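# Place one grinder body in the open carton

## Task

Put a single grinder body inside the open carton, then release it so no gripper is holding it.

## Robot and tools

Robot: two arms, left_arm and right_arm, each ending in a two-finger parallel gripper. Arm bases in the scene frame: left_arm at (-0.002, +0.321, 0) m with quat_wxyz (+0.995, 0, 0, -0.104); right_arm at (-0.016, -0.307, 0) m with quat_wxyz (+1.000, 0, 0, -0.015). The names are just labels and do not match image sides.

Frame: one shared scene frame. Origin sits on the table surface midway between the arms, +x points out across the table, +z points up, and left_arm is on the +y side. Each gripper's fingers extend along its own +z axis and close along its own y axis. end_effector_position is the spot between the finger pads, roughly 1 cm short of the fingertips. Reported hand positions may be slightly wrong, more so when the arm reaches far, and motions tend to finish a centimetre or more off, usually low.

Row format (shared by execute_actions and move): one flat list of 16 numbers covering both arms, even if only one moves. First 8 are left_arm: x, y, z, qw, qx, qy, qz, opening; next 8 are right_arm in the same order. x, y, z are an absolute target position in metres in the scene frame; qw..qz are an absolute target orientation quaternion, w first, in the scene frame. Opening runs from -1 (closed) to +1 (fully open, 0.094 m); it is a setpoint, not an offset. To hold an orientation steady, repeat the same quaternion every row rather than copying the possibly drifted one from the last result. For an arm that should stay put, resend its last reported full pose plus its intended opening.

execute_actions(actions): a list of up to 15 actions, run in order. Each action is a table of up to 15 rows; each row lasts one control step (1/30 s), and if fewer than 15 rows are given the last row repeats to fill 15 steps. An empty list only returns state and images. A target more than 0.6 m from a gripper's current position along any of that gripper's own axes gets the action refused for both arms; if the first action fails that test or any action is malformed, nothing runs. Each step, the command is clipped to within 70 mm and 16 degrees of the measured pose, so distant targets need several actions; after an action the arm only continues to its last clipped pose. Position has priority over orientation when both cannot be met.

move(target, speed, blocking): target is one 16-number row as above (absolute poses). Both grippers travel in straight lines and arrive together, over 0.5 to 10 s; longer paths are cut off at 10 s. speed is the path's top speed in m/s, 0.002 to 0.5, default 0.25; rotation is capped at twice that in rad/s. Opening is applied at the start. Paths do not avoid obstacles or the other arm, and grippers can lag, wander, or overshoot speed near full arm extension. Faster contact and targets set deeper past a surface press harder. With blocking=false the call returns after 0.5 s while motion continues; until a result shows it ended, further moves and execute_actions are refused, so use wait or stop. The result adds a move: line giving the ending (done, off_target, moving, held, fault) and any limits (paced = pose clipped; held = some steps blocked, after which the arm may jump fast), plus each gripper's distance to its target.

wait(seconds): 0 to 10; lets time pass with last commands held; returns early if a running move ends. stop(): brakes a running move (needs room; fingers keep moving). zoom_image(camera, region): camera is cam_high, cam_low, cam_left_wrist or cam_right_wrist; region is [x0, y0, x1, y1] pixels of that camera's 504x504 image, top-left origin, at most 504x504. read_manual(section): only "licences", no motion. finished_scene(scene): ends the current scene by its number, irreversible; the goal must hold afterwards.

Results: the state line lists each gripper's position and quaternion; Hand target lines show where the controller is currently driving; grip_measured shows finger opening on the command scale (last Joint positions value is metres), with up to ~1 mm per-gripper bias. Step readings list positions at some steps; HELD marks an arm whose row was partly held back. pose unreachable means the clearance check altered or blocked that arm's command. FAULT lines report arm stops.

Gripping: to hold something, command an opening below grip_measured; about 0.03 lower gives a firm hold, smaller gaps hold gently. Pads push up to roughly 50 to 62 N each, with a spike on first contact; very thin parts get less force.

Joint ranges (rad): waist -2.618 to 3.054, shoulder 0 to 3.142, elbow 0 to 3.142, wrist pitch -1.571 to 1.571, wrist yaw -1.571 to 1.571, wrist roll -2.094 to 2.094. Elbows stop just before straight. Wrist cameras sit on mounts near the gripper.

Motor heat: holding loads heats motors. MOTOR HOT warns at 75 °C; at 90 °C the arm halts for 10 s; at 100 °C the arm goes limp and drops. Avoid long loaded holds.

Avoid: dropping or knocking anything off the table (task fails), letting the arms collide or press each other, slamming, hard pushes, and slips. Occasional external tugs on held parts or pushes on loose objects may occur. Plan: locate the grinder body and carton in the cameras, open, approach from above, close to grip, lift, carry over the carton, lower, open to release, withdraw, then call finished_scene.

Each tool is called after "Call:" as name(argument=value, ...), one argument or row to a line, values as JSON.

## Session

Call:
execute_actions(
  actions=[],
)

Scene clock: 0.00 s.
left_arm: end_effector_position=(+0.3903, +0.1687, +0.2488) grip_measured=+1.000 end_effector_quat_wxyz=(-0.195, +0.606, -0.763, +0.110) | right_arm: end_effector_position=(+0.0425, -0.5357, +0.1019) grip_measured=+1.000 end_effector_quat_wxyz=(-0.021, +0.473, +0.881, +0.006)
Joint positions: left_arm=[-0.275  1.884  2.073 -1.389 -0.263 -1.777  0.094] | right_arm=[-1.279  1.476  1.111 -1.244  0.023 -0.323  0.094]
Joint velocities: left_arm=[-0.002 -0.007 -0.002  0.007  0.066 -0.022  0.   ] | right_arm=[-0.017 -0.002 -0.002  0.022 -0.007  0.007  0.   ]
Motor temperatures (°C, as the motors report them): left_arm=[20 17 16 18 18 17] | right_arm=[18 19 20 19 20 16]
Hand target (left_arm): +0.390, +0.171, +0.258; +0.204, -0.605, +0.760, -0.118
Hand target (right_arm): +0.044, -0.540, +0.107; -0.011, +0.473, +0.881, -0.002

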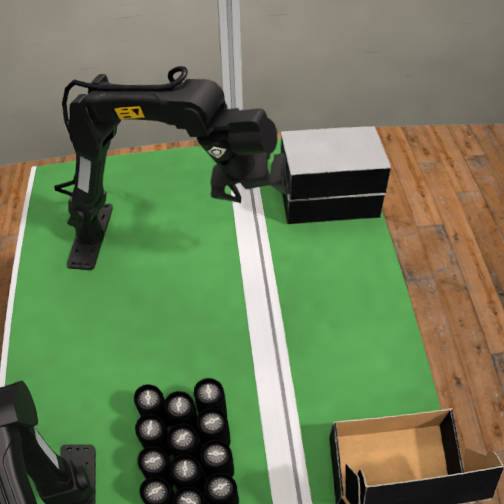

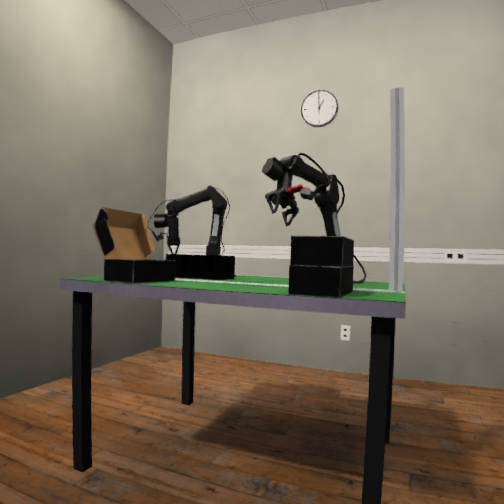

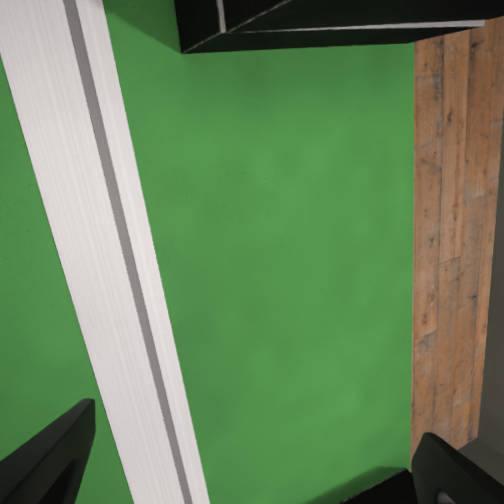

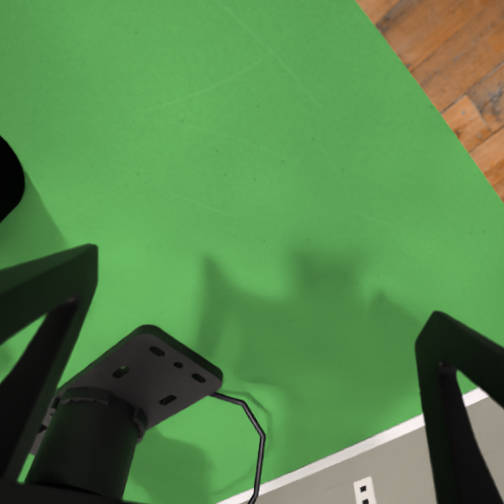

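Call:
move(
  target=[0.39,0.171,0.258,0.204,-0.605,0.76,-0.118,0.17,-0.3,0.28,0,0,1,0,1,1],
)

action 0: the call puts the target (right_arm/x, right_arm/y, right_arm/z) 0.864 m from right_arm's end_effector_position in the last result along the gripper's own x axis as it stood there; a target may be at most 0.6 m away along each of those axes, so nothing of the call was run and nothing moved. Command a nearer target, and go on from there in a later call.

Call:
move(
  target=[0.39,0.171,0.258,0.204,-0.605,0.76,-0.118,1,0.17,-0.3,0.28,0,0,1,0,1],
)

Scene clock: 8.43 s.
left_arm: end_effector_position=(+0.3900, +0.1682, +0.2487) grip_measured=+1.000 end_effector_quat_wxyz=(-0.193, +0.606, -0.764, +0.111) | right_arm: end_effector_position=(+0.1706, -0.2969, +0.2739) grip_measured=+1.000 end_effector_quat_wxyz=(+0.215, -0.002, +0.977, +0.012)
Joint positions: left_arm=[-0.275  1.884  2.073 -1.389 -0.26  -1.777  0.094] | right_arm=[ 0.074  1.027  1.448 -1.559 -0.006  0.042  0.094]
Joint velocities: left_arm=[-0.002  0.017 -0.012 -0.081 -0.066 -0.066  0.   ] | right_arm=[ 0.007 -0.012 -0.012  0.037 -0.051  0.11   0.   ]
Motor temperatures (°C, as the motors report them): left_arm=[20 18 17 18 18 17] | right_arm=[18 20 21 19 20 16]
Hand target (left_arm): +0.390, +0.171, +0.258; +0.204, -0.605, +0.760, -0.118
Hand target (right_arm): +0.173, -0.295, +0.282; +0.225, -0.003, +0.974, +0.014
Off the commanded pose (left_arm): 0.010 m, 2 deg.
Off the commanded pose (right_arm): 0.007 m, 25 deg; orientation clipped at the last step of the last action.
joint sent to its limit (right arm) — the command would take joint 4 (wrist pitch) past its lower limit, so that joint was sent only as far as its limit.
move: off_target (right_arm); limits=paced

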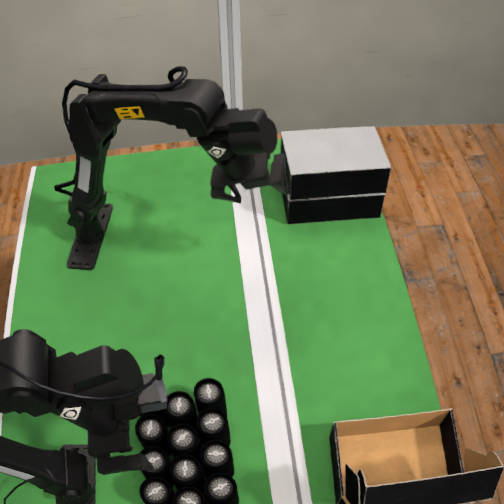

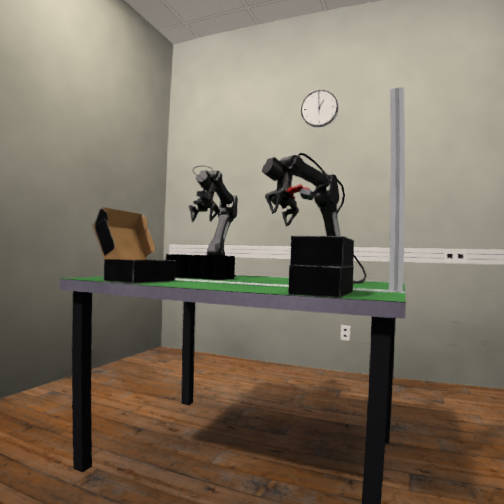

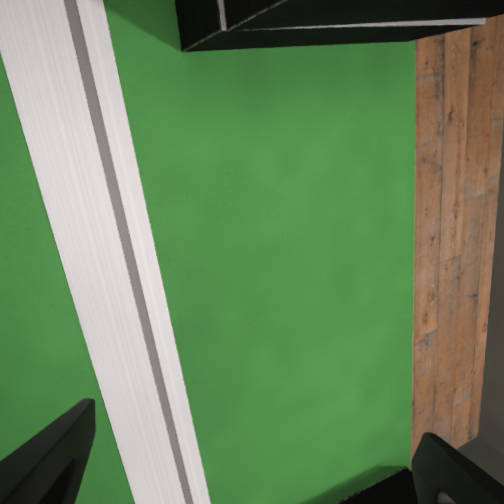

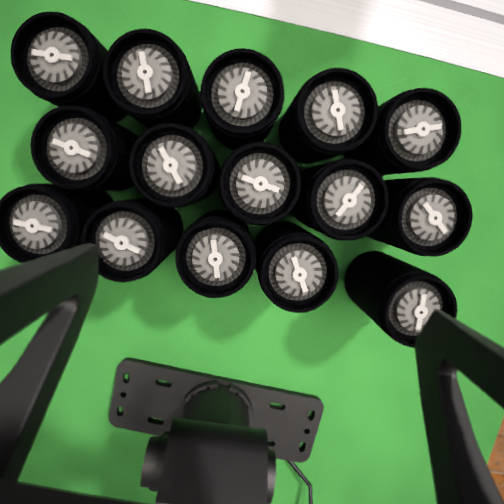

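Call:
zoom_image(
  camera="cam_high",
  region=[300,380,504,504],
)

Call:
zoom_image(
  camera="cam_low",
  region=[60,190,260,300],
)

Call:
move(
  target=[0.39,0.171,0.258,0.204,-0.605,0.76,-0.118,1,0.40,-0.27,0.28,0,0,1,0,1],
)

Region (300, 380, 504, 504) of cam_high's 504x504 image, scaled by 2.471, with more detail than that image has; it fills the top 306 rows of this view, and the rest is white.

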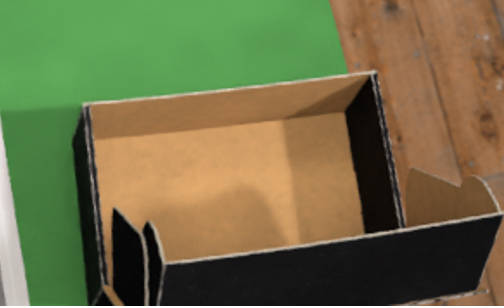

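Region (60, 190, 260, 300) of cam_low's 504x504 image, scaled by 2.520, with more detail than that image has; it fills the top 277 rows of this view, and the rest is white.

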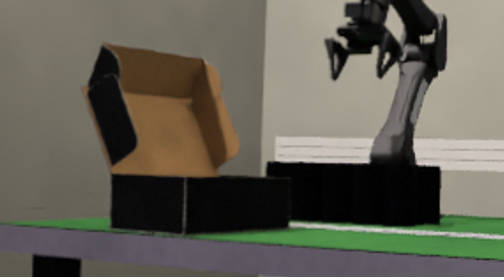

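Scene clock: 15.33 s.
left_arm: end_effector_position=(+0.3899, +0.1679, +0.2486) grip_measured=+1.000 end_effector_quat_wxyz=(-0.192, +0.606, -0.764, +0.111) | right_arm: end_effector_position=(+0.4001, -0.2744, +0.2610) grip_measured=+1.000 end_effector_quat_wxyz=(+0.165, +0.003, +0.986, +0.016)
Joint positions: left_arm=[-0.275  1.884  2.073 -1.389 -0.258 -1.777  0.094] | right_arm=[ 0.103  1.969  2.289 -1.558 -0.006  0.081  0.094]
Joint velocities: left_arm=[-0.012  0.012 -0.012 -0.022 -0.022 -0.022  0.   ] | right_arm=[-0.017 -0.002  0.022 -0.066 -0.051 -0.037  0.   ]
Motor temperatures (°C, as the motors report them): left_arm=[20 19 18 18 18 17] | right_arm=[18 20 22 19 20 16]
Hand target (left_arm): +0.390, +0.171, +0.258; +0.204, -0.605, +0.760, -0.118
Hand target (right_arm): +0.400, -0.270, +0.275; +0.185, +0.000, +0.983, +0.018
Off the commanded pose (left_arm): 0.010 m, 2 deg.
Off the commanded pose (right_arm): 0.020 m, 19 deg; orientation clipped at the last step of the last action.
joint sent to its limit (right arm) — the command would take joint 4 (wrist pitch) past its lower limit, so that joint was sent only as far as its limit.
move: off_target (right_arm); limits=paced

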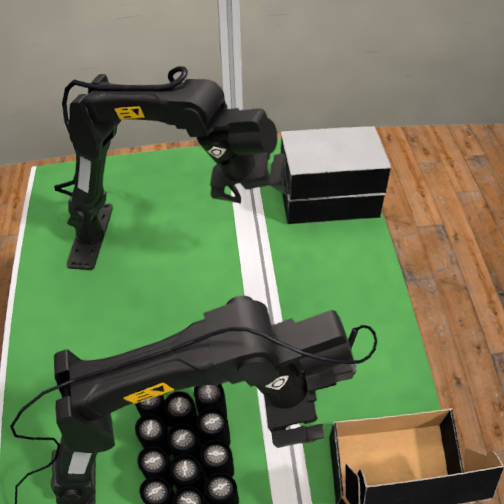

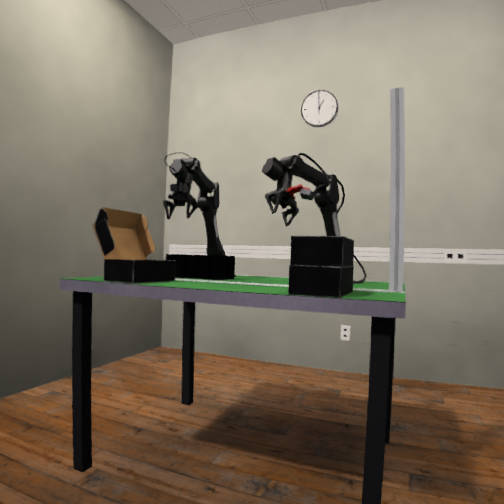

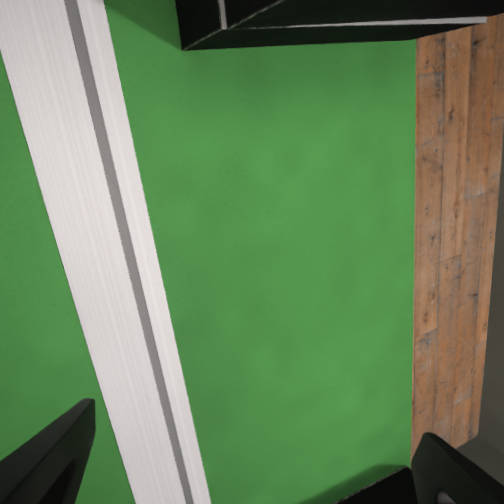

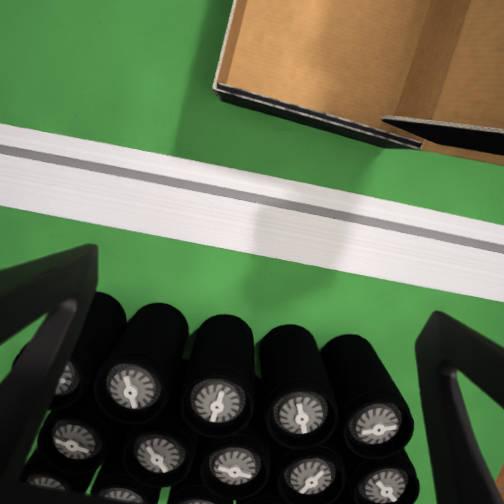

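Call:
move(
  target=[0.39,0.171,0.258,0.204,-0.605,0.76,-0.118,1,0.29,-0.18,0.18,0,-0.383,0.924,0,1],
)

Scene clock: 43.57 s.
left_arm: end_effector_position=(+0.3899, +0.1678, +0.2486) grip_measured=+1.000 end_effector_quat_wxyz=(-0.192, +0.606, -0.764, +0.111) | right_arm: end_effector_position=(+0.2904, -0.1802, +0.1723) grip_measured=+1.000 end_effector_quat_wxyz=(-0.017, -0.375, +0.927, +0.003)
Joint positions: left_arm=[-0.275  1.884  2.073 -1.389 -0.258 -1.777  0.094] | right_arm=[ 0.416  1.849  1.8   -1.556 -0.006 -0.381  0.094]
Joint velocities: left_arm=[ 0.007  0.007 -0.027 -0.037 -0.051  0.022  0.   ] | right_arm=[-0.002  0.017 -0.012 -0.051  0.037 -0.081  0.   ]
Motor temperatures (°C, as the motors report them): left_arm=[20 21 18 19 18 17] | right_arm=[18 25 24 20 20 16]
Hand target (left_arm): +0.390, +0.171, +0.258; +0.204, -0.605, +0.760, -0.118
Hand target (right_arm): +0.289, -0.179, +0.180; -0.001, -0.382, +0.924, +0.002
Off the commanded pose (left_arm): 0.010 m, 2 deg.
Off the commanded pose (right_arm): 0.008 m, 2 deg.
move: done

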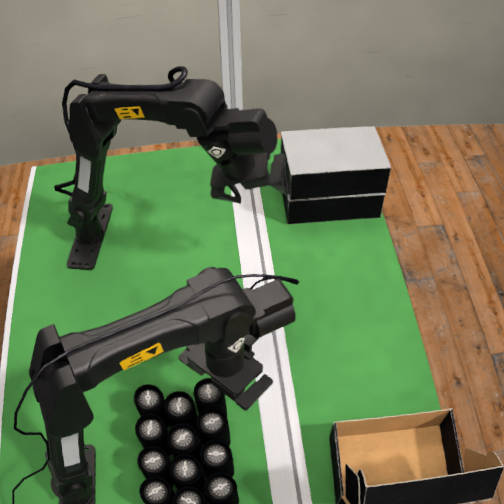

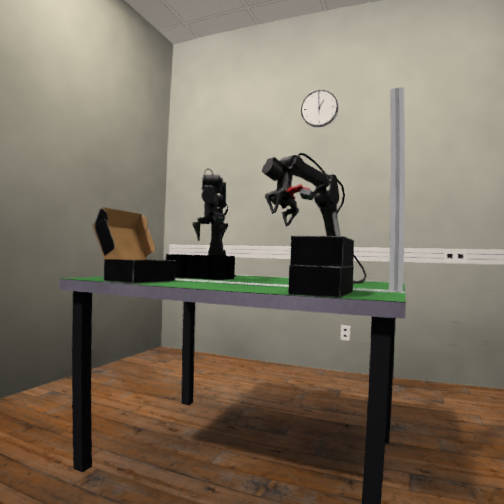

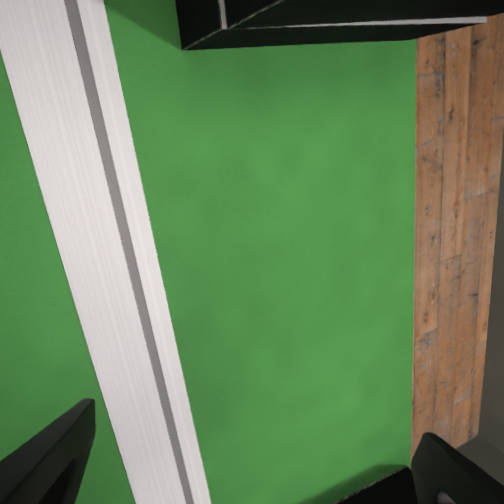

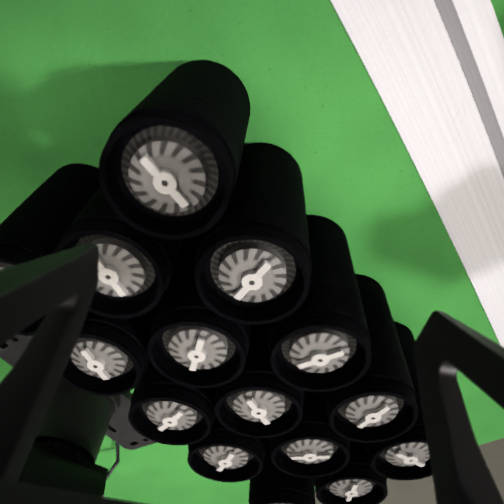

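Call:
move(
  target=[0.39,0.171,0.258,0.204,-0.605,0.76,-0.118,1,0.245,-0.166,0.15,0,-0.383,0.924,0,1],
  speed=0.1,
)

Scene clock: 48.77 s.
left_arm: end_effector_position=(+0.3899, +0.1678, +0.2486) grip_measured=+1.000 end_effector_quat_wxyz=(-0.192, +0.606, -0.764, +0.111) | right_arm: end_effector_position=(+0.2441, -0.1677, +0.1457) grip_measured=+1.000 end_effector_quat_wxyz=(-0.018, -0.382, +0.924, +0.001)
Joint positions: left_arm=[-0.275  1.884  2.073 -1.389 -0.258 -1.777  0.094] | right_arm=[ 0.515  1.692  1.504 -1.418 -0.006 -0.297  0.094]
Joint velocities: left_arm=[-0.012  0.002 -0.007 -0.007  0.051  0.051  0.   ] | right_arm=[-0.012  0.012  0.012  0.022  0.051 -0.007  0.   ]
Motor temperatures (°C, as the motors report them): left_arm=[20 21 18 19 18 17] | right_arm=[18 25 23 19 20 16]
Hand target (left_arm): +0.390, +0.171, +0.258; +0.204, -0.605, +0.760, -0.118
Hand target (right_arm): +0.244, -0.166, +0.151; -0.001, -0.383, +0.924, -0.000
Off the commanded pose (left_arm): 0.010 m, 2 deg.
Off the commanded pose (right_arm): 0.005 m, 2 deg.
move: done

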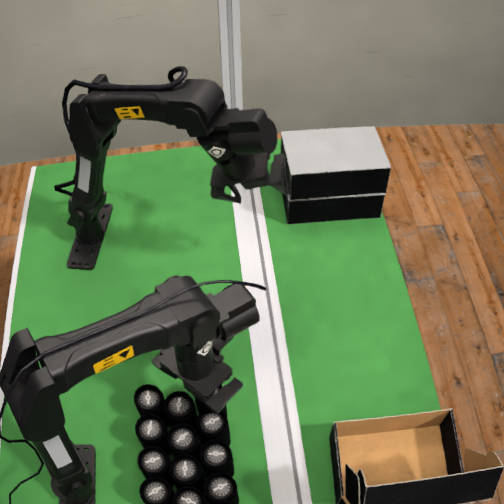

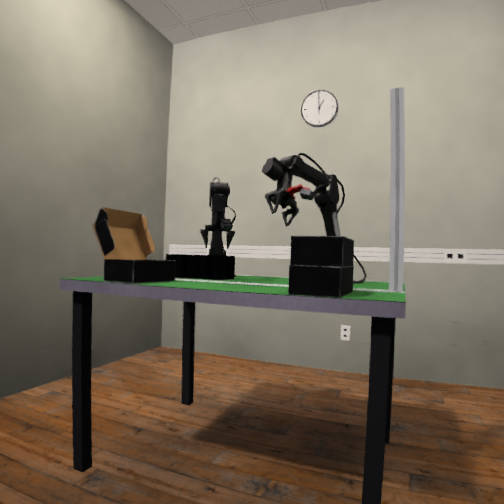

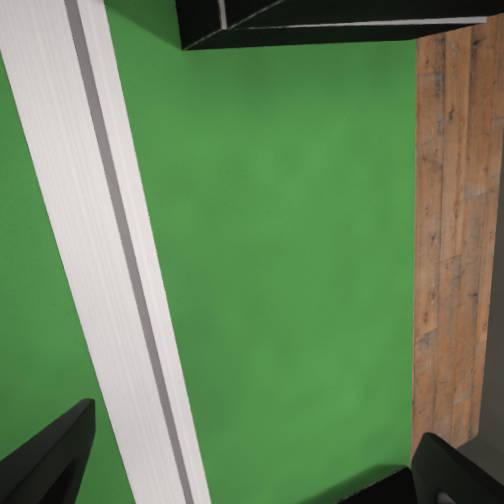

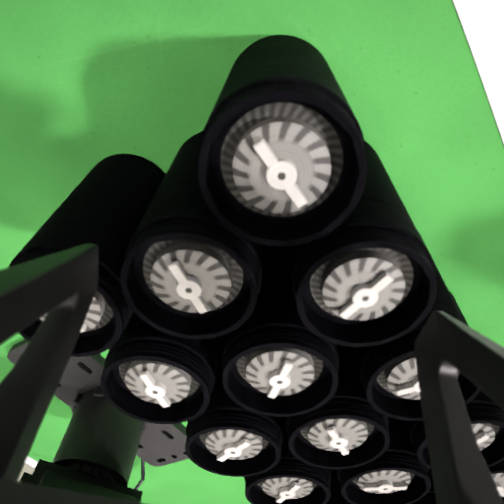

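Call:
move(
  target=[0.39,0.171,0.258,0.204,-0.605,0.76,-0.118,1,0.258,-0.156,0.128,0,-0.383,0.924,0,0.7],
  speed=0.1,
)

Scene clock: 54.93 s.
left_arm: end_effector_position=(+0.3899, +0.1679, +0.2486) grip_measured=+1.000 end_effector_quat_wxyz=(-0.192, +0.606, -0.764, +0.111) | right_arm: end_effector_position=(+0.2574, -0.1607, +0.1286) grip_measured=+0.702 end_effector_quat_wxyz=(-0.007, -0.378, +0.926, +0.002)
Joint positions: left_arm=[-0.275  1.884  2.073 -1.389 -0.258 -1.777  0.094] | right_arm=[ 0.515  1.727  1.478 -1.334 -0.006 -0.29   0.08 ]
Joint velocities: left_arm=[ 0.007 -0.002  0.002 -0.022 -0.022 -0.022  0.   ] | right_arm=[ 0.002  0.002 -0.002  0.007 -0.007 -0.066 -0.   ]
Motor temperatures (°C, as the motors report them): left_arm=[20 21 19 19 18 17] | right_arm=[18 25 23 19 20 16]
Hand target (left_arm): +0.390, +0.171, +0.258; +0.204, -0.605, +0.760, -0.118
Hand target (right_arm): +0.258, -0.156, +0.128; -0.000, -0.383, +0.924, -0.000
Off the commanded pose (left_arm): 0.010 m, 2 deg.
Off the commanded pose (right_arm): 0.005 m, 1 deg.
move: done

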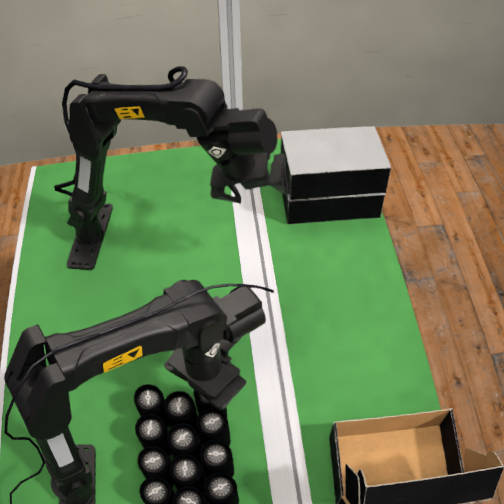

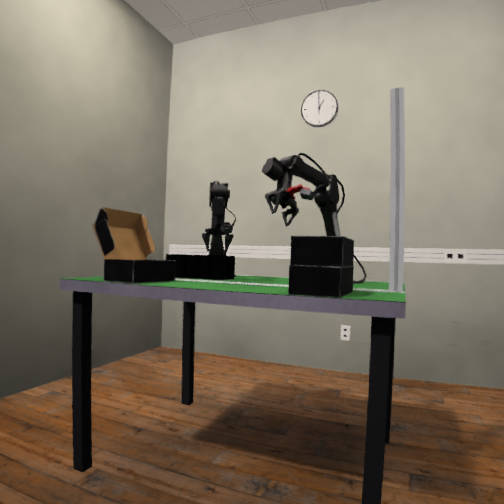

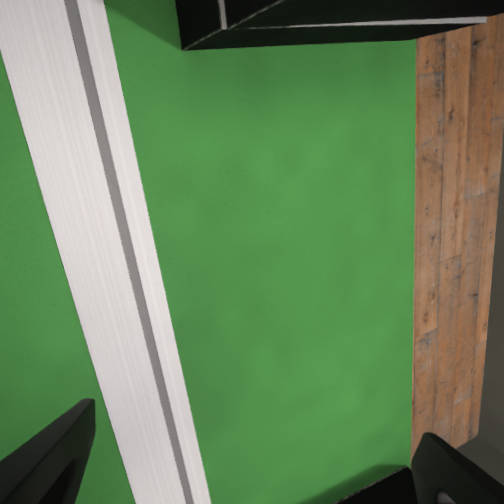

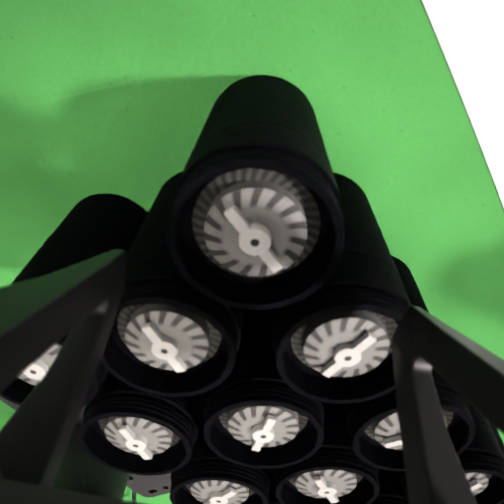

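Call:
move(
  target=[0.39,0.171,0.258,0.204,-0.605,0.76,-0.118,1,0.255,-0.153,0.08,0,-0.383,0.924,0,0.5],
  speed=0.06,
)

Scene clock: 58.80 s.
left_arm: end_effector_position=(+0.3899, +0.1678, +0.2486) grip_measured=+1.000 end_effector_quat_wxyz=(-0.192, +0.606, -0.764, +0.111) | right_arm: end_effector_position=(+0.2753, -0.1434, +0.1072) grip_measured=+0.502 end_effector_quat_wxyz=(+0.056, -0.387, +0.920, +0.005)
Joint positions: left_arm=[-0.275  1.884  2.073 -1.389 -0.258 -1.777  0.094] | right_arm=[ 0.54   1.704  1.36  -1.113  0.002 -0.285  0.071]
Joint velocities: left_arm=[-0.002  0.002  0.002  0.037 -0.037 -0.007  0.   ] | right_arm=[ 0.012  0.002  0.007 -0.022 -0.007 -0.066  0.   ]
Motor temperatures (°C, as the motors report them): left_arm=[20 21 19 19 18 17] | right_arm=[18 25 23 19 20 16]
Hand target (left_arm): +0.390, +0.171, +0.258; +0.204, -0.605, +0.760, -0.118
Hand target (right_arm): +0.254, -0.154, +0.082; -0.000, -0.383, +0.924, -0.001
Off the commanded pose (left_arm): 0.010 m, 2 deg.
Off the commanded pose (right_arm): 0.035 m, 7 deg.
move: off_target (right_arm)

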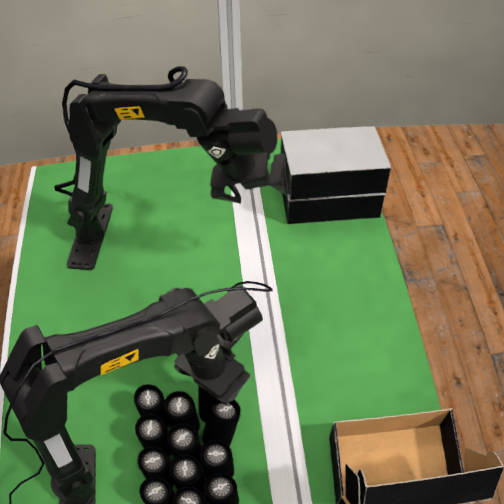

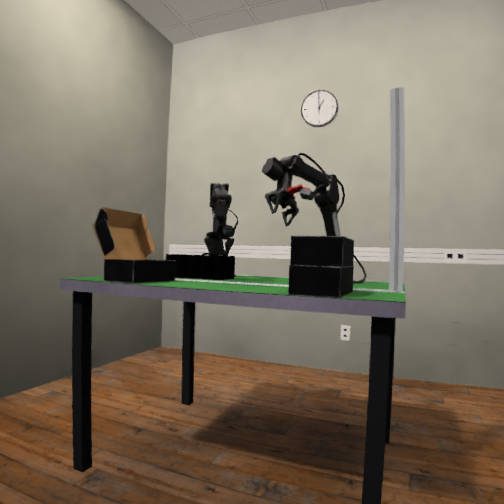

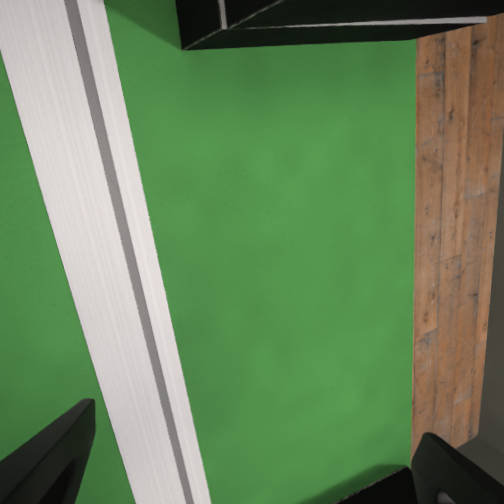

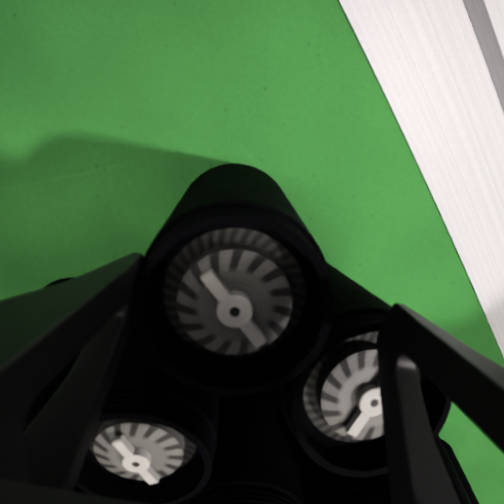

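Call:
move(
  target=[0.39,0.171,0.258,0.204,-0.605,0.76,-0.118,1,0.27,-0.14,0.132,0,-0.383,0.924,0,0.5],
  speed=0.04,
)

Scene clock: 63.17 s.
left_arm: end_effector_position=(+0.3899, +0.1678, +0.2486) grip_measured=+1.000 end_effector_quat_wxyz=(-0.192, +0.606, -0.764, +0.111) | right_arm: end_effector_position=(+0.2675, -0.1468, +0.1240) grip_measured=+0.502 end_effector_quat_wxyz=(-0.011, -0.378, +0.926, +0.000)
Joint positions: left_arm=[-0.275  1.884  2.073 -1.389 -0.258 -1.777  0.094] | right_arm=[ 0.54   1.795  1.54  -1.337 -0.003 -0.264  0.071]
Joint velocities: left_arm=[ 0.007 -0.007 -0.007  0.007 -0.066 -0.051  0.   ] | right_arm=[-0.002 -0.002  0.007 -0.066  0.007  0.022 -0.   ]
Motor temperatures (°C, as the motors report them): left_arm=[20 21 19 19 18 17] | right_arm=[18 24 23 19 20 16]
Hand target (left_arm): +0.390, +0.171, +0.258; +0.204, -0.605, +0.760, -0.118
Hand target (right_arm): +0.270, -0.140, +0.132; -0.000, -0.382, +0.924, +0.001
Off the commanded pose (left_arm): 0.010 m, 2 deg.
Off the commanded pose (right_arm): 0.011 m, 1 deg.
move: off_target (right_arm)

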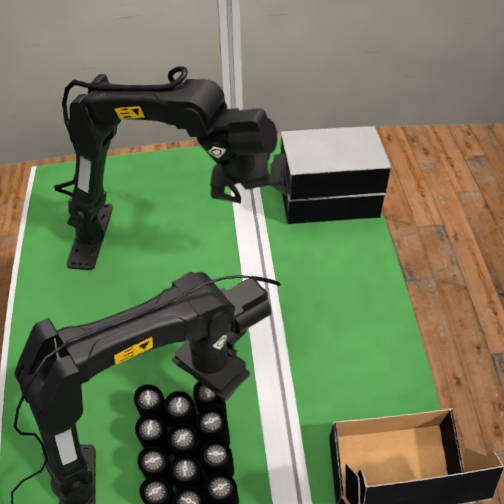

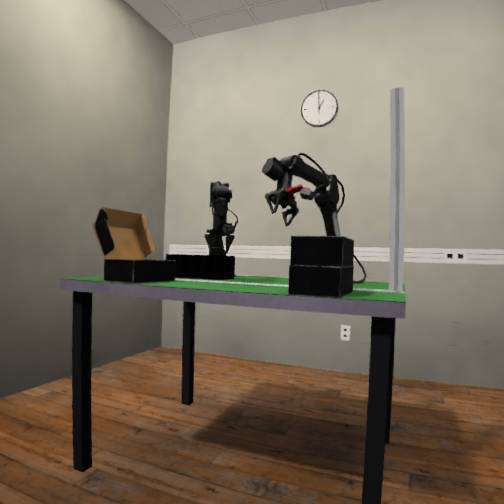

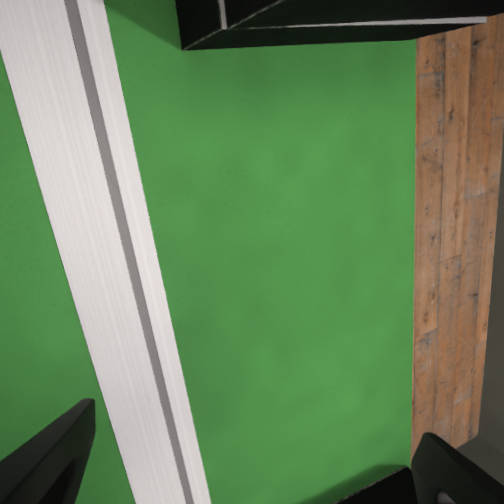

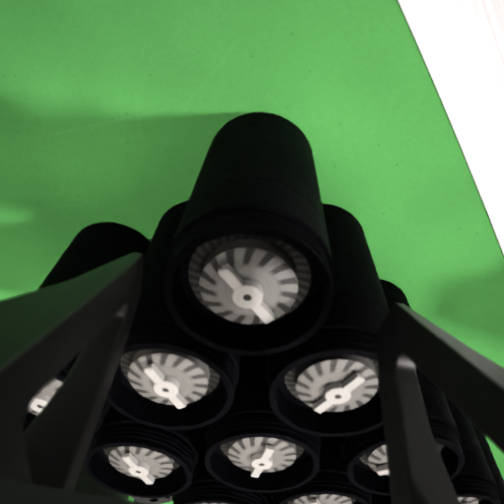

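Call:
move(
  target=[0.39,0.171,0.258,0.204,-0.605,0.76,-0.118,1,0.260,-0.142,0.125,0,-0.462,0.887,0,0.4],
  speed=0.06,
)

Call:
move(
  target=[0.39,0.171,0.258,0.204,-0.605,0.76,-0.118,1,0.260,-0.142,0.104,0,-0.462,0.887,0,0.4],
  speed=0.03,
)

Scene clock: 70.00 s.
left_arm: end_effector_position=(+0.3899, +0.1678, +0.2486) grip_measured=+1.000 end_effector_quat_wxyz=(-0.192, +0.606, -0.764, +0.111) | right_arm: end_effector_position=(+0.2603, -0.1455, +0.1165) grip_measured=+0.402 end_effector_quat_wxyz=(-0.021, -0.453, +0.891, +0.000)
Joint positions: left_arm=[-0.275  1.884  2.073 -1.389 -0.258 -1.777  0.094] | right_arm=[ 0.554  1.795  1.51  -1.328 -0.003 -0.416  0.066]
Joint velocities: left_arm=[-0.002  0.002  0.002 -0.037  0.022  0.022  0.   ] | right_arm=[ 0.012 -0.012 -0.002  0.007 -0.022 -0.081 -0.001]
Motor temperatures (°C, as the motors report them): left_arm=[20 22 19 19 18 17] | right_arm=[18 24 23 19 20 16]
Hand target (left_arm): +0.390, +0.171, +0.258; +0.204, -0.605, +0.760, -0.118
Hand target (right_arm): +0.260, -0.142, +0.125; -0.000, -0.462, +0.887, -0.000
Off the commanded pose (left_arm): 0.010 m, 2 deg.
Off the commanded pose (right_arm): 0.009 m, 3 deg.
move: off_target (right_arm)

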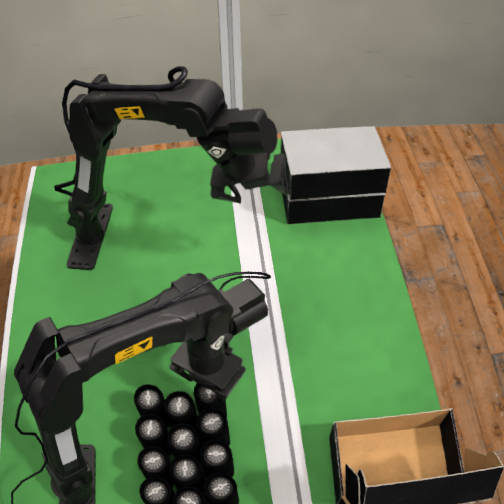

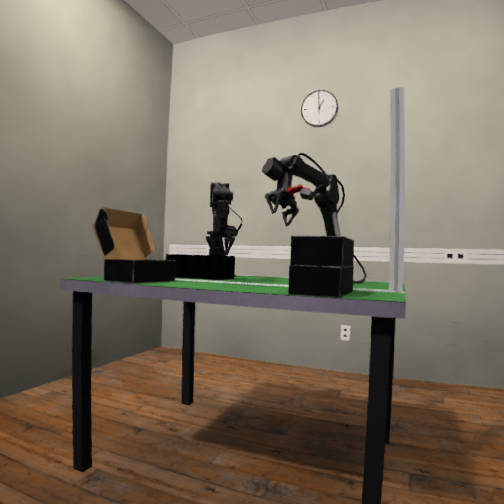

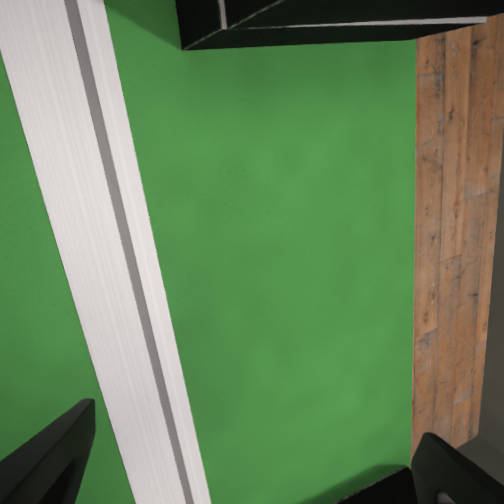

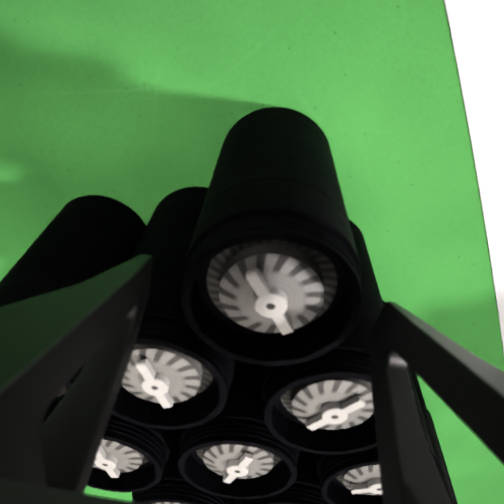

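Scene clock: 71.17 s.
left_arm: end_effector_position=(+0.3899, +0.1679, +0.2486) grip_measured=+1.000 end_effector_quat_wxyz=(-0.192, +0.606, -0.764, +0.111) | right_arm: end_effector_position=(+0.2595, -0.1460, +0.0967) grip_measured=+0.402 end_effector_quat_wxyz=(-0.020, -0.454, +0.891, +0.000)
Joint positions: left_arm=[-0.275  1.884  2.073 -1.389 -0.258 -1.777  0.094] | right_arm=[ 0.554  1.795  1.431 -1.247 -0.003 -0.418  0.066]
Joint velocities: left_arm=[-0.012 -0.012 -0.002 -0.007  0.007  0.007  0.   ] | right_arm=[ 0.017  0.017 -0.012  0.022 -0.007 -0.066  0.   ]
Motor temperatures (°C, as the motors report them): left_arm=[20 22 19 19 18 17] | right_arm=[18 25 23 19 20 16]
Hand target (left_arm): +0.390, +0.171, +0.258; +0.204, -0.605, +0.760, -0.118
Hand target (right_arm): +0.260, -0.142, +0.104; -0.000, -0.462, +0.887, -0.000
Off the commanded pose (left_arm): 0.010 m, 2 deg.
Off the commanded pose (right_arm): 0.008 m, 2 deg.
move: done

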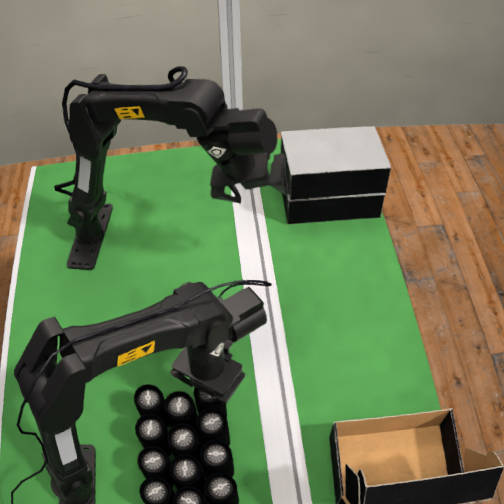

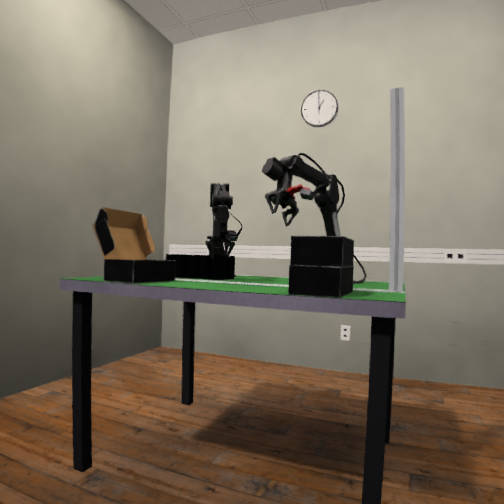

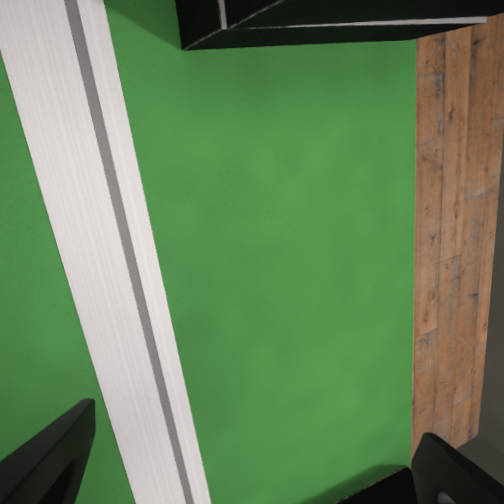

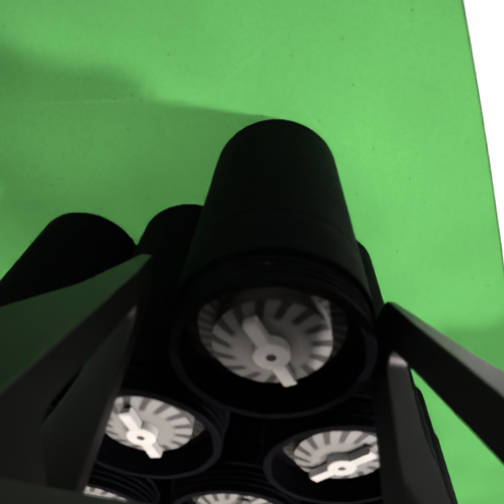

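Call:
move(
  target=[0.39,0.171,0.258,0.204,-0.605,0.76,-0.118,1,0.256,-0.150,0.092,0,-0.462,0.887,0,0.28],
  speed=0.03,
)

Call:
move(
  target=[0.39,0.171,0.258,0.204,-0.605,0.76,-0.118,1,0.256,-0.150,0.092,0,-0.462,0.887,0,0.0],
  speed=0.03,
)

Scene clock: 76.03 s.
left_arm: end_effector_position=(+0.3899, +0.1678, +0.2486) grip_measured=+1.000 end_effector_quat_wxyz=(-0.192, +0.606, -0.764, +0.111) | right_arm: end_effector_position=(+0.2571, -0.1489, +0.0871) grip_measured=+0.282 end_effector_quat_wxyz=(-0.010, -0.461, +0.887, -0.003)
Joint positions: left_arm=[-0.275  1.884  2.073 -1.389 -0.257 -1.777  0.094] | right_arm=[ 0.554  1.768  1.36  -1.182  0.005 -0.434  0.06 ]
Joint velocities: left_arm=[-0.012  0.007  0.002 -0.037 -0.007 -0.051  0.   ] | right_arm=[ 0.017 -0.007 -0.002 -0.051  0.007 -0.007  0.001]
Motor temperatures (°C, as the motors report them): left_arm=[20 22 19 19 18 17] | right_arm=[18 25 23 19 20 16]
Hand target (left_arm): +0.390, +0.171, +0.258; +0.204, -0.605, +0.760, -0.118
Hand target (right_arm): +0.256, -0.150, +0.092; -0.000, -0.462, +0.887, -0.000
Off the commanded pose (left_arm): 0.010 m, 2 deg.
Off the commanded pose (right_arm): 0.005 m, 1 deg.
move: done

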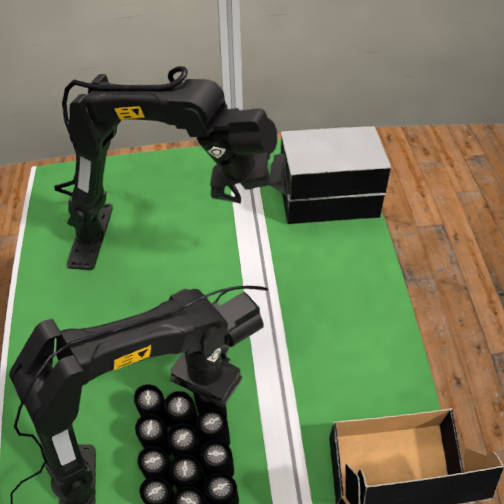

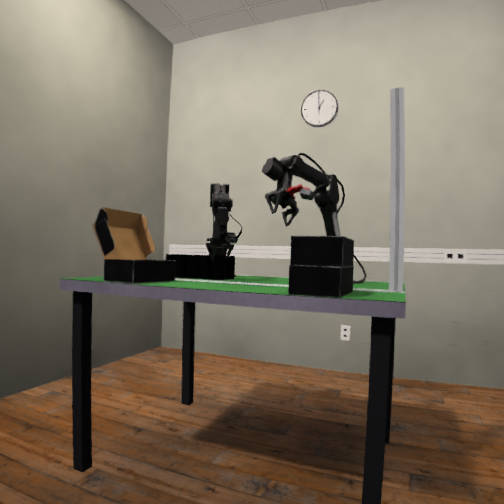

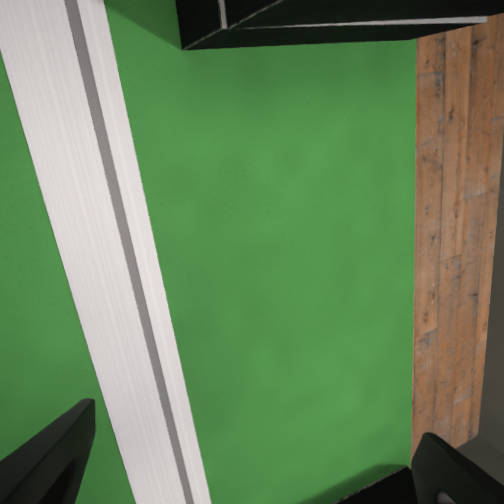

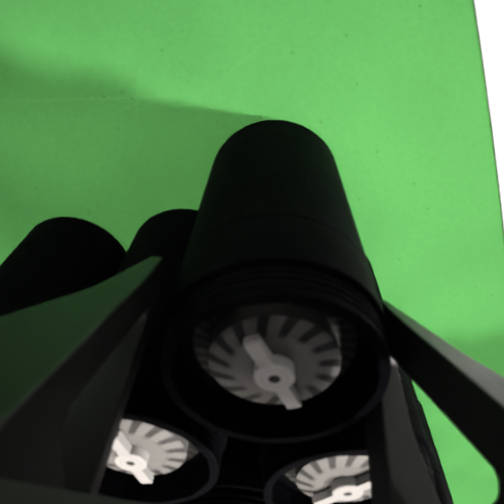

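Scene clock: 76.73 s.
left_arm: end_effector_position=(+0.3899, +0.1678, +0.2486) grip_measured=+1.000 end_effector_quat_wxyz=(-0.192, +0.606, -0.764, +0.111) | right_arm: end_effector_position=(+0.2578, -0.1497, +0.0871) grip_measured=+0.156 end_effector_quat_wxyz=(-0.009, -0.462, +0.887, -0.006)
Joint positions: left_arm=[-0.275  1.884  2.073 -1.389 -0.258 -1.777  0.094] | right_arm=[ 0.554  1.768  1.36  -1.181  0.011 -0.434  0.054]
Joint velocities: left_arm=[-0.012 -0.007 -0.007 -0.081  0.022 -0.007  0.   ] | right_arm=[ 0.002  0.007 -0.017  0.037  0.022  0.007 -0.001]
Motor temperatures (°C, as the motors report them): left_arm=[20 22 19 19 18 17] | right_arm=[18 25 23 19 20 16]
Hand target (left_arm): +0.390, +0.171, +0.258; +0.204, -0.605, +0.760, -0.118
Hand target (right_arm): +0.256, -0.150, +0.092; -0.000, -0.462, +0.887, -0.000
Off the commanded pose (left_arm): 0.010 m, 2 deg.
Off the commanded pose (right_arm): 0.005 m, 1 deg.
move: done

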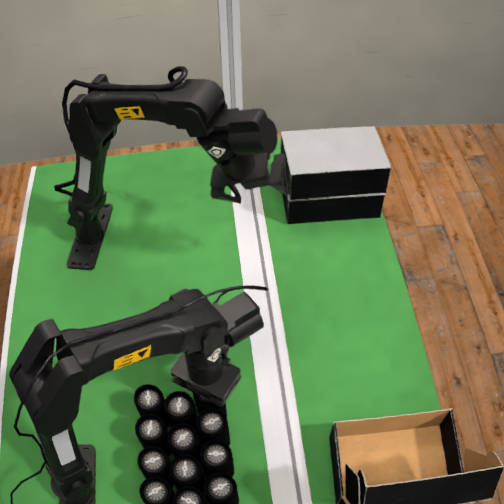

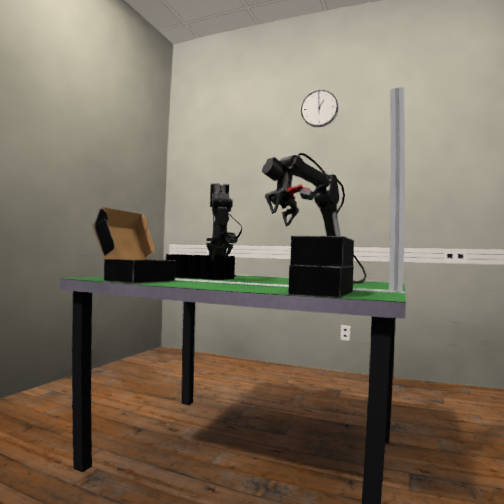

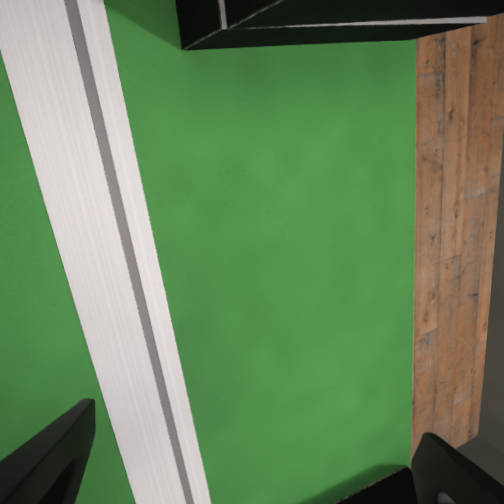

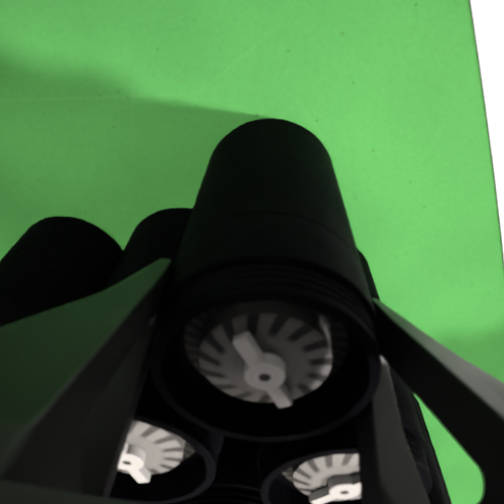

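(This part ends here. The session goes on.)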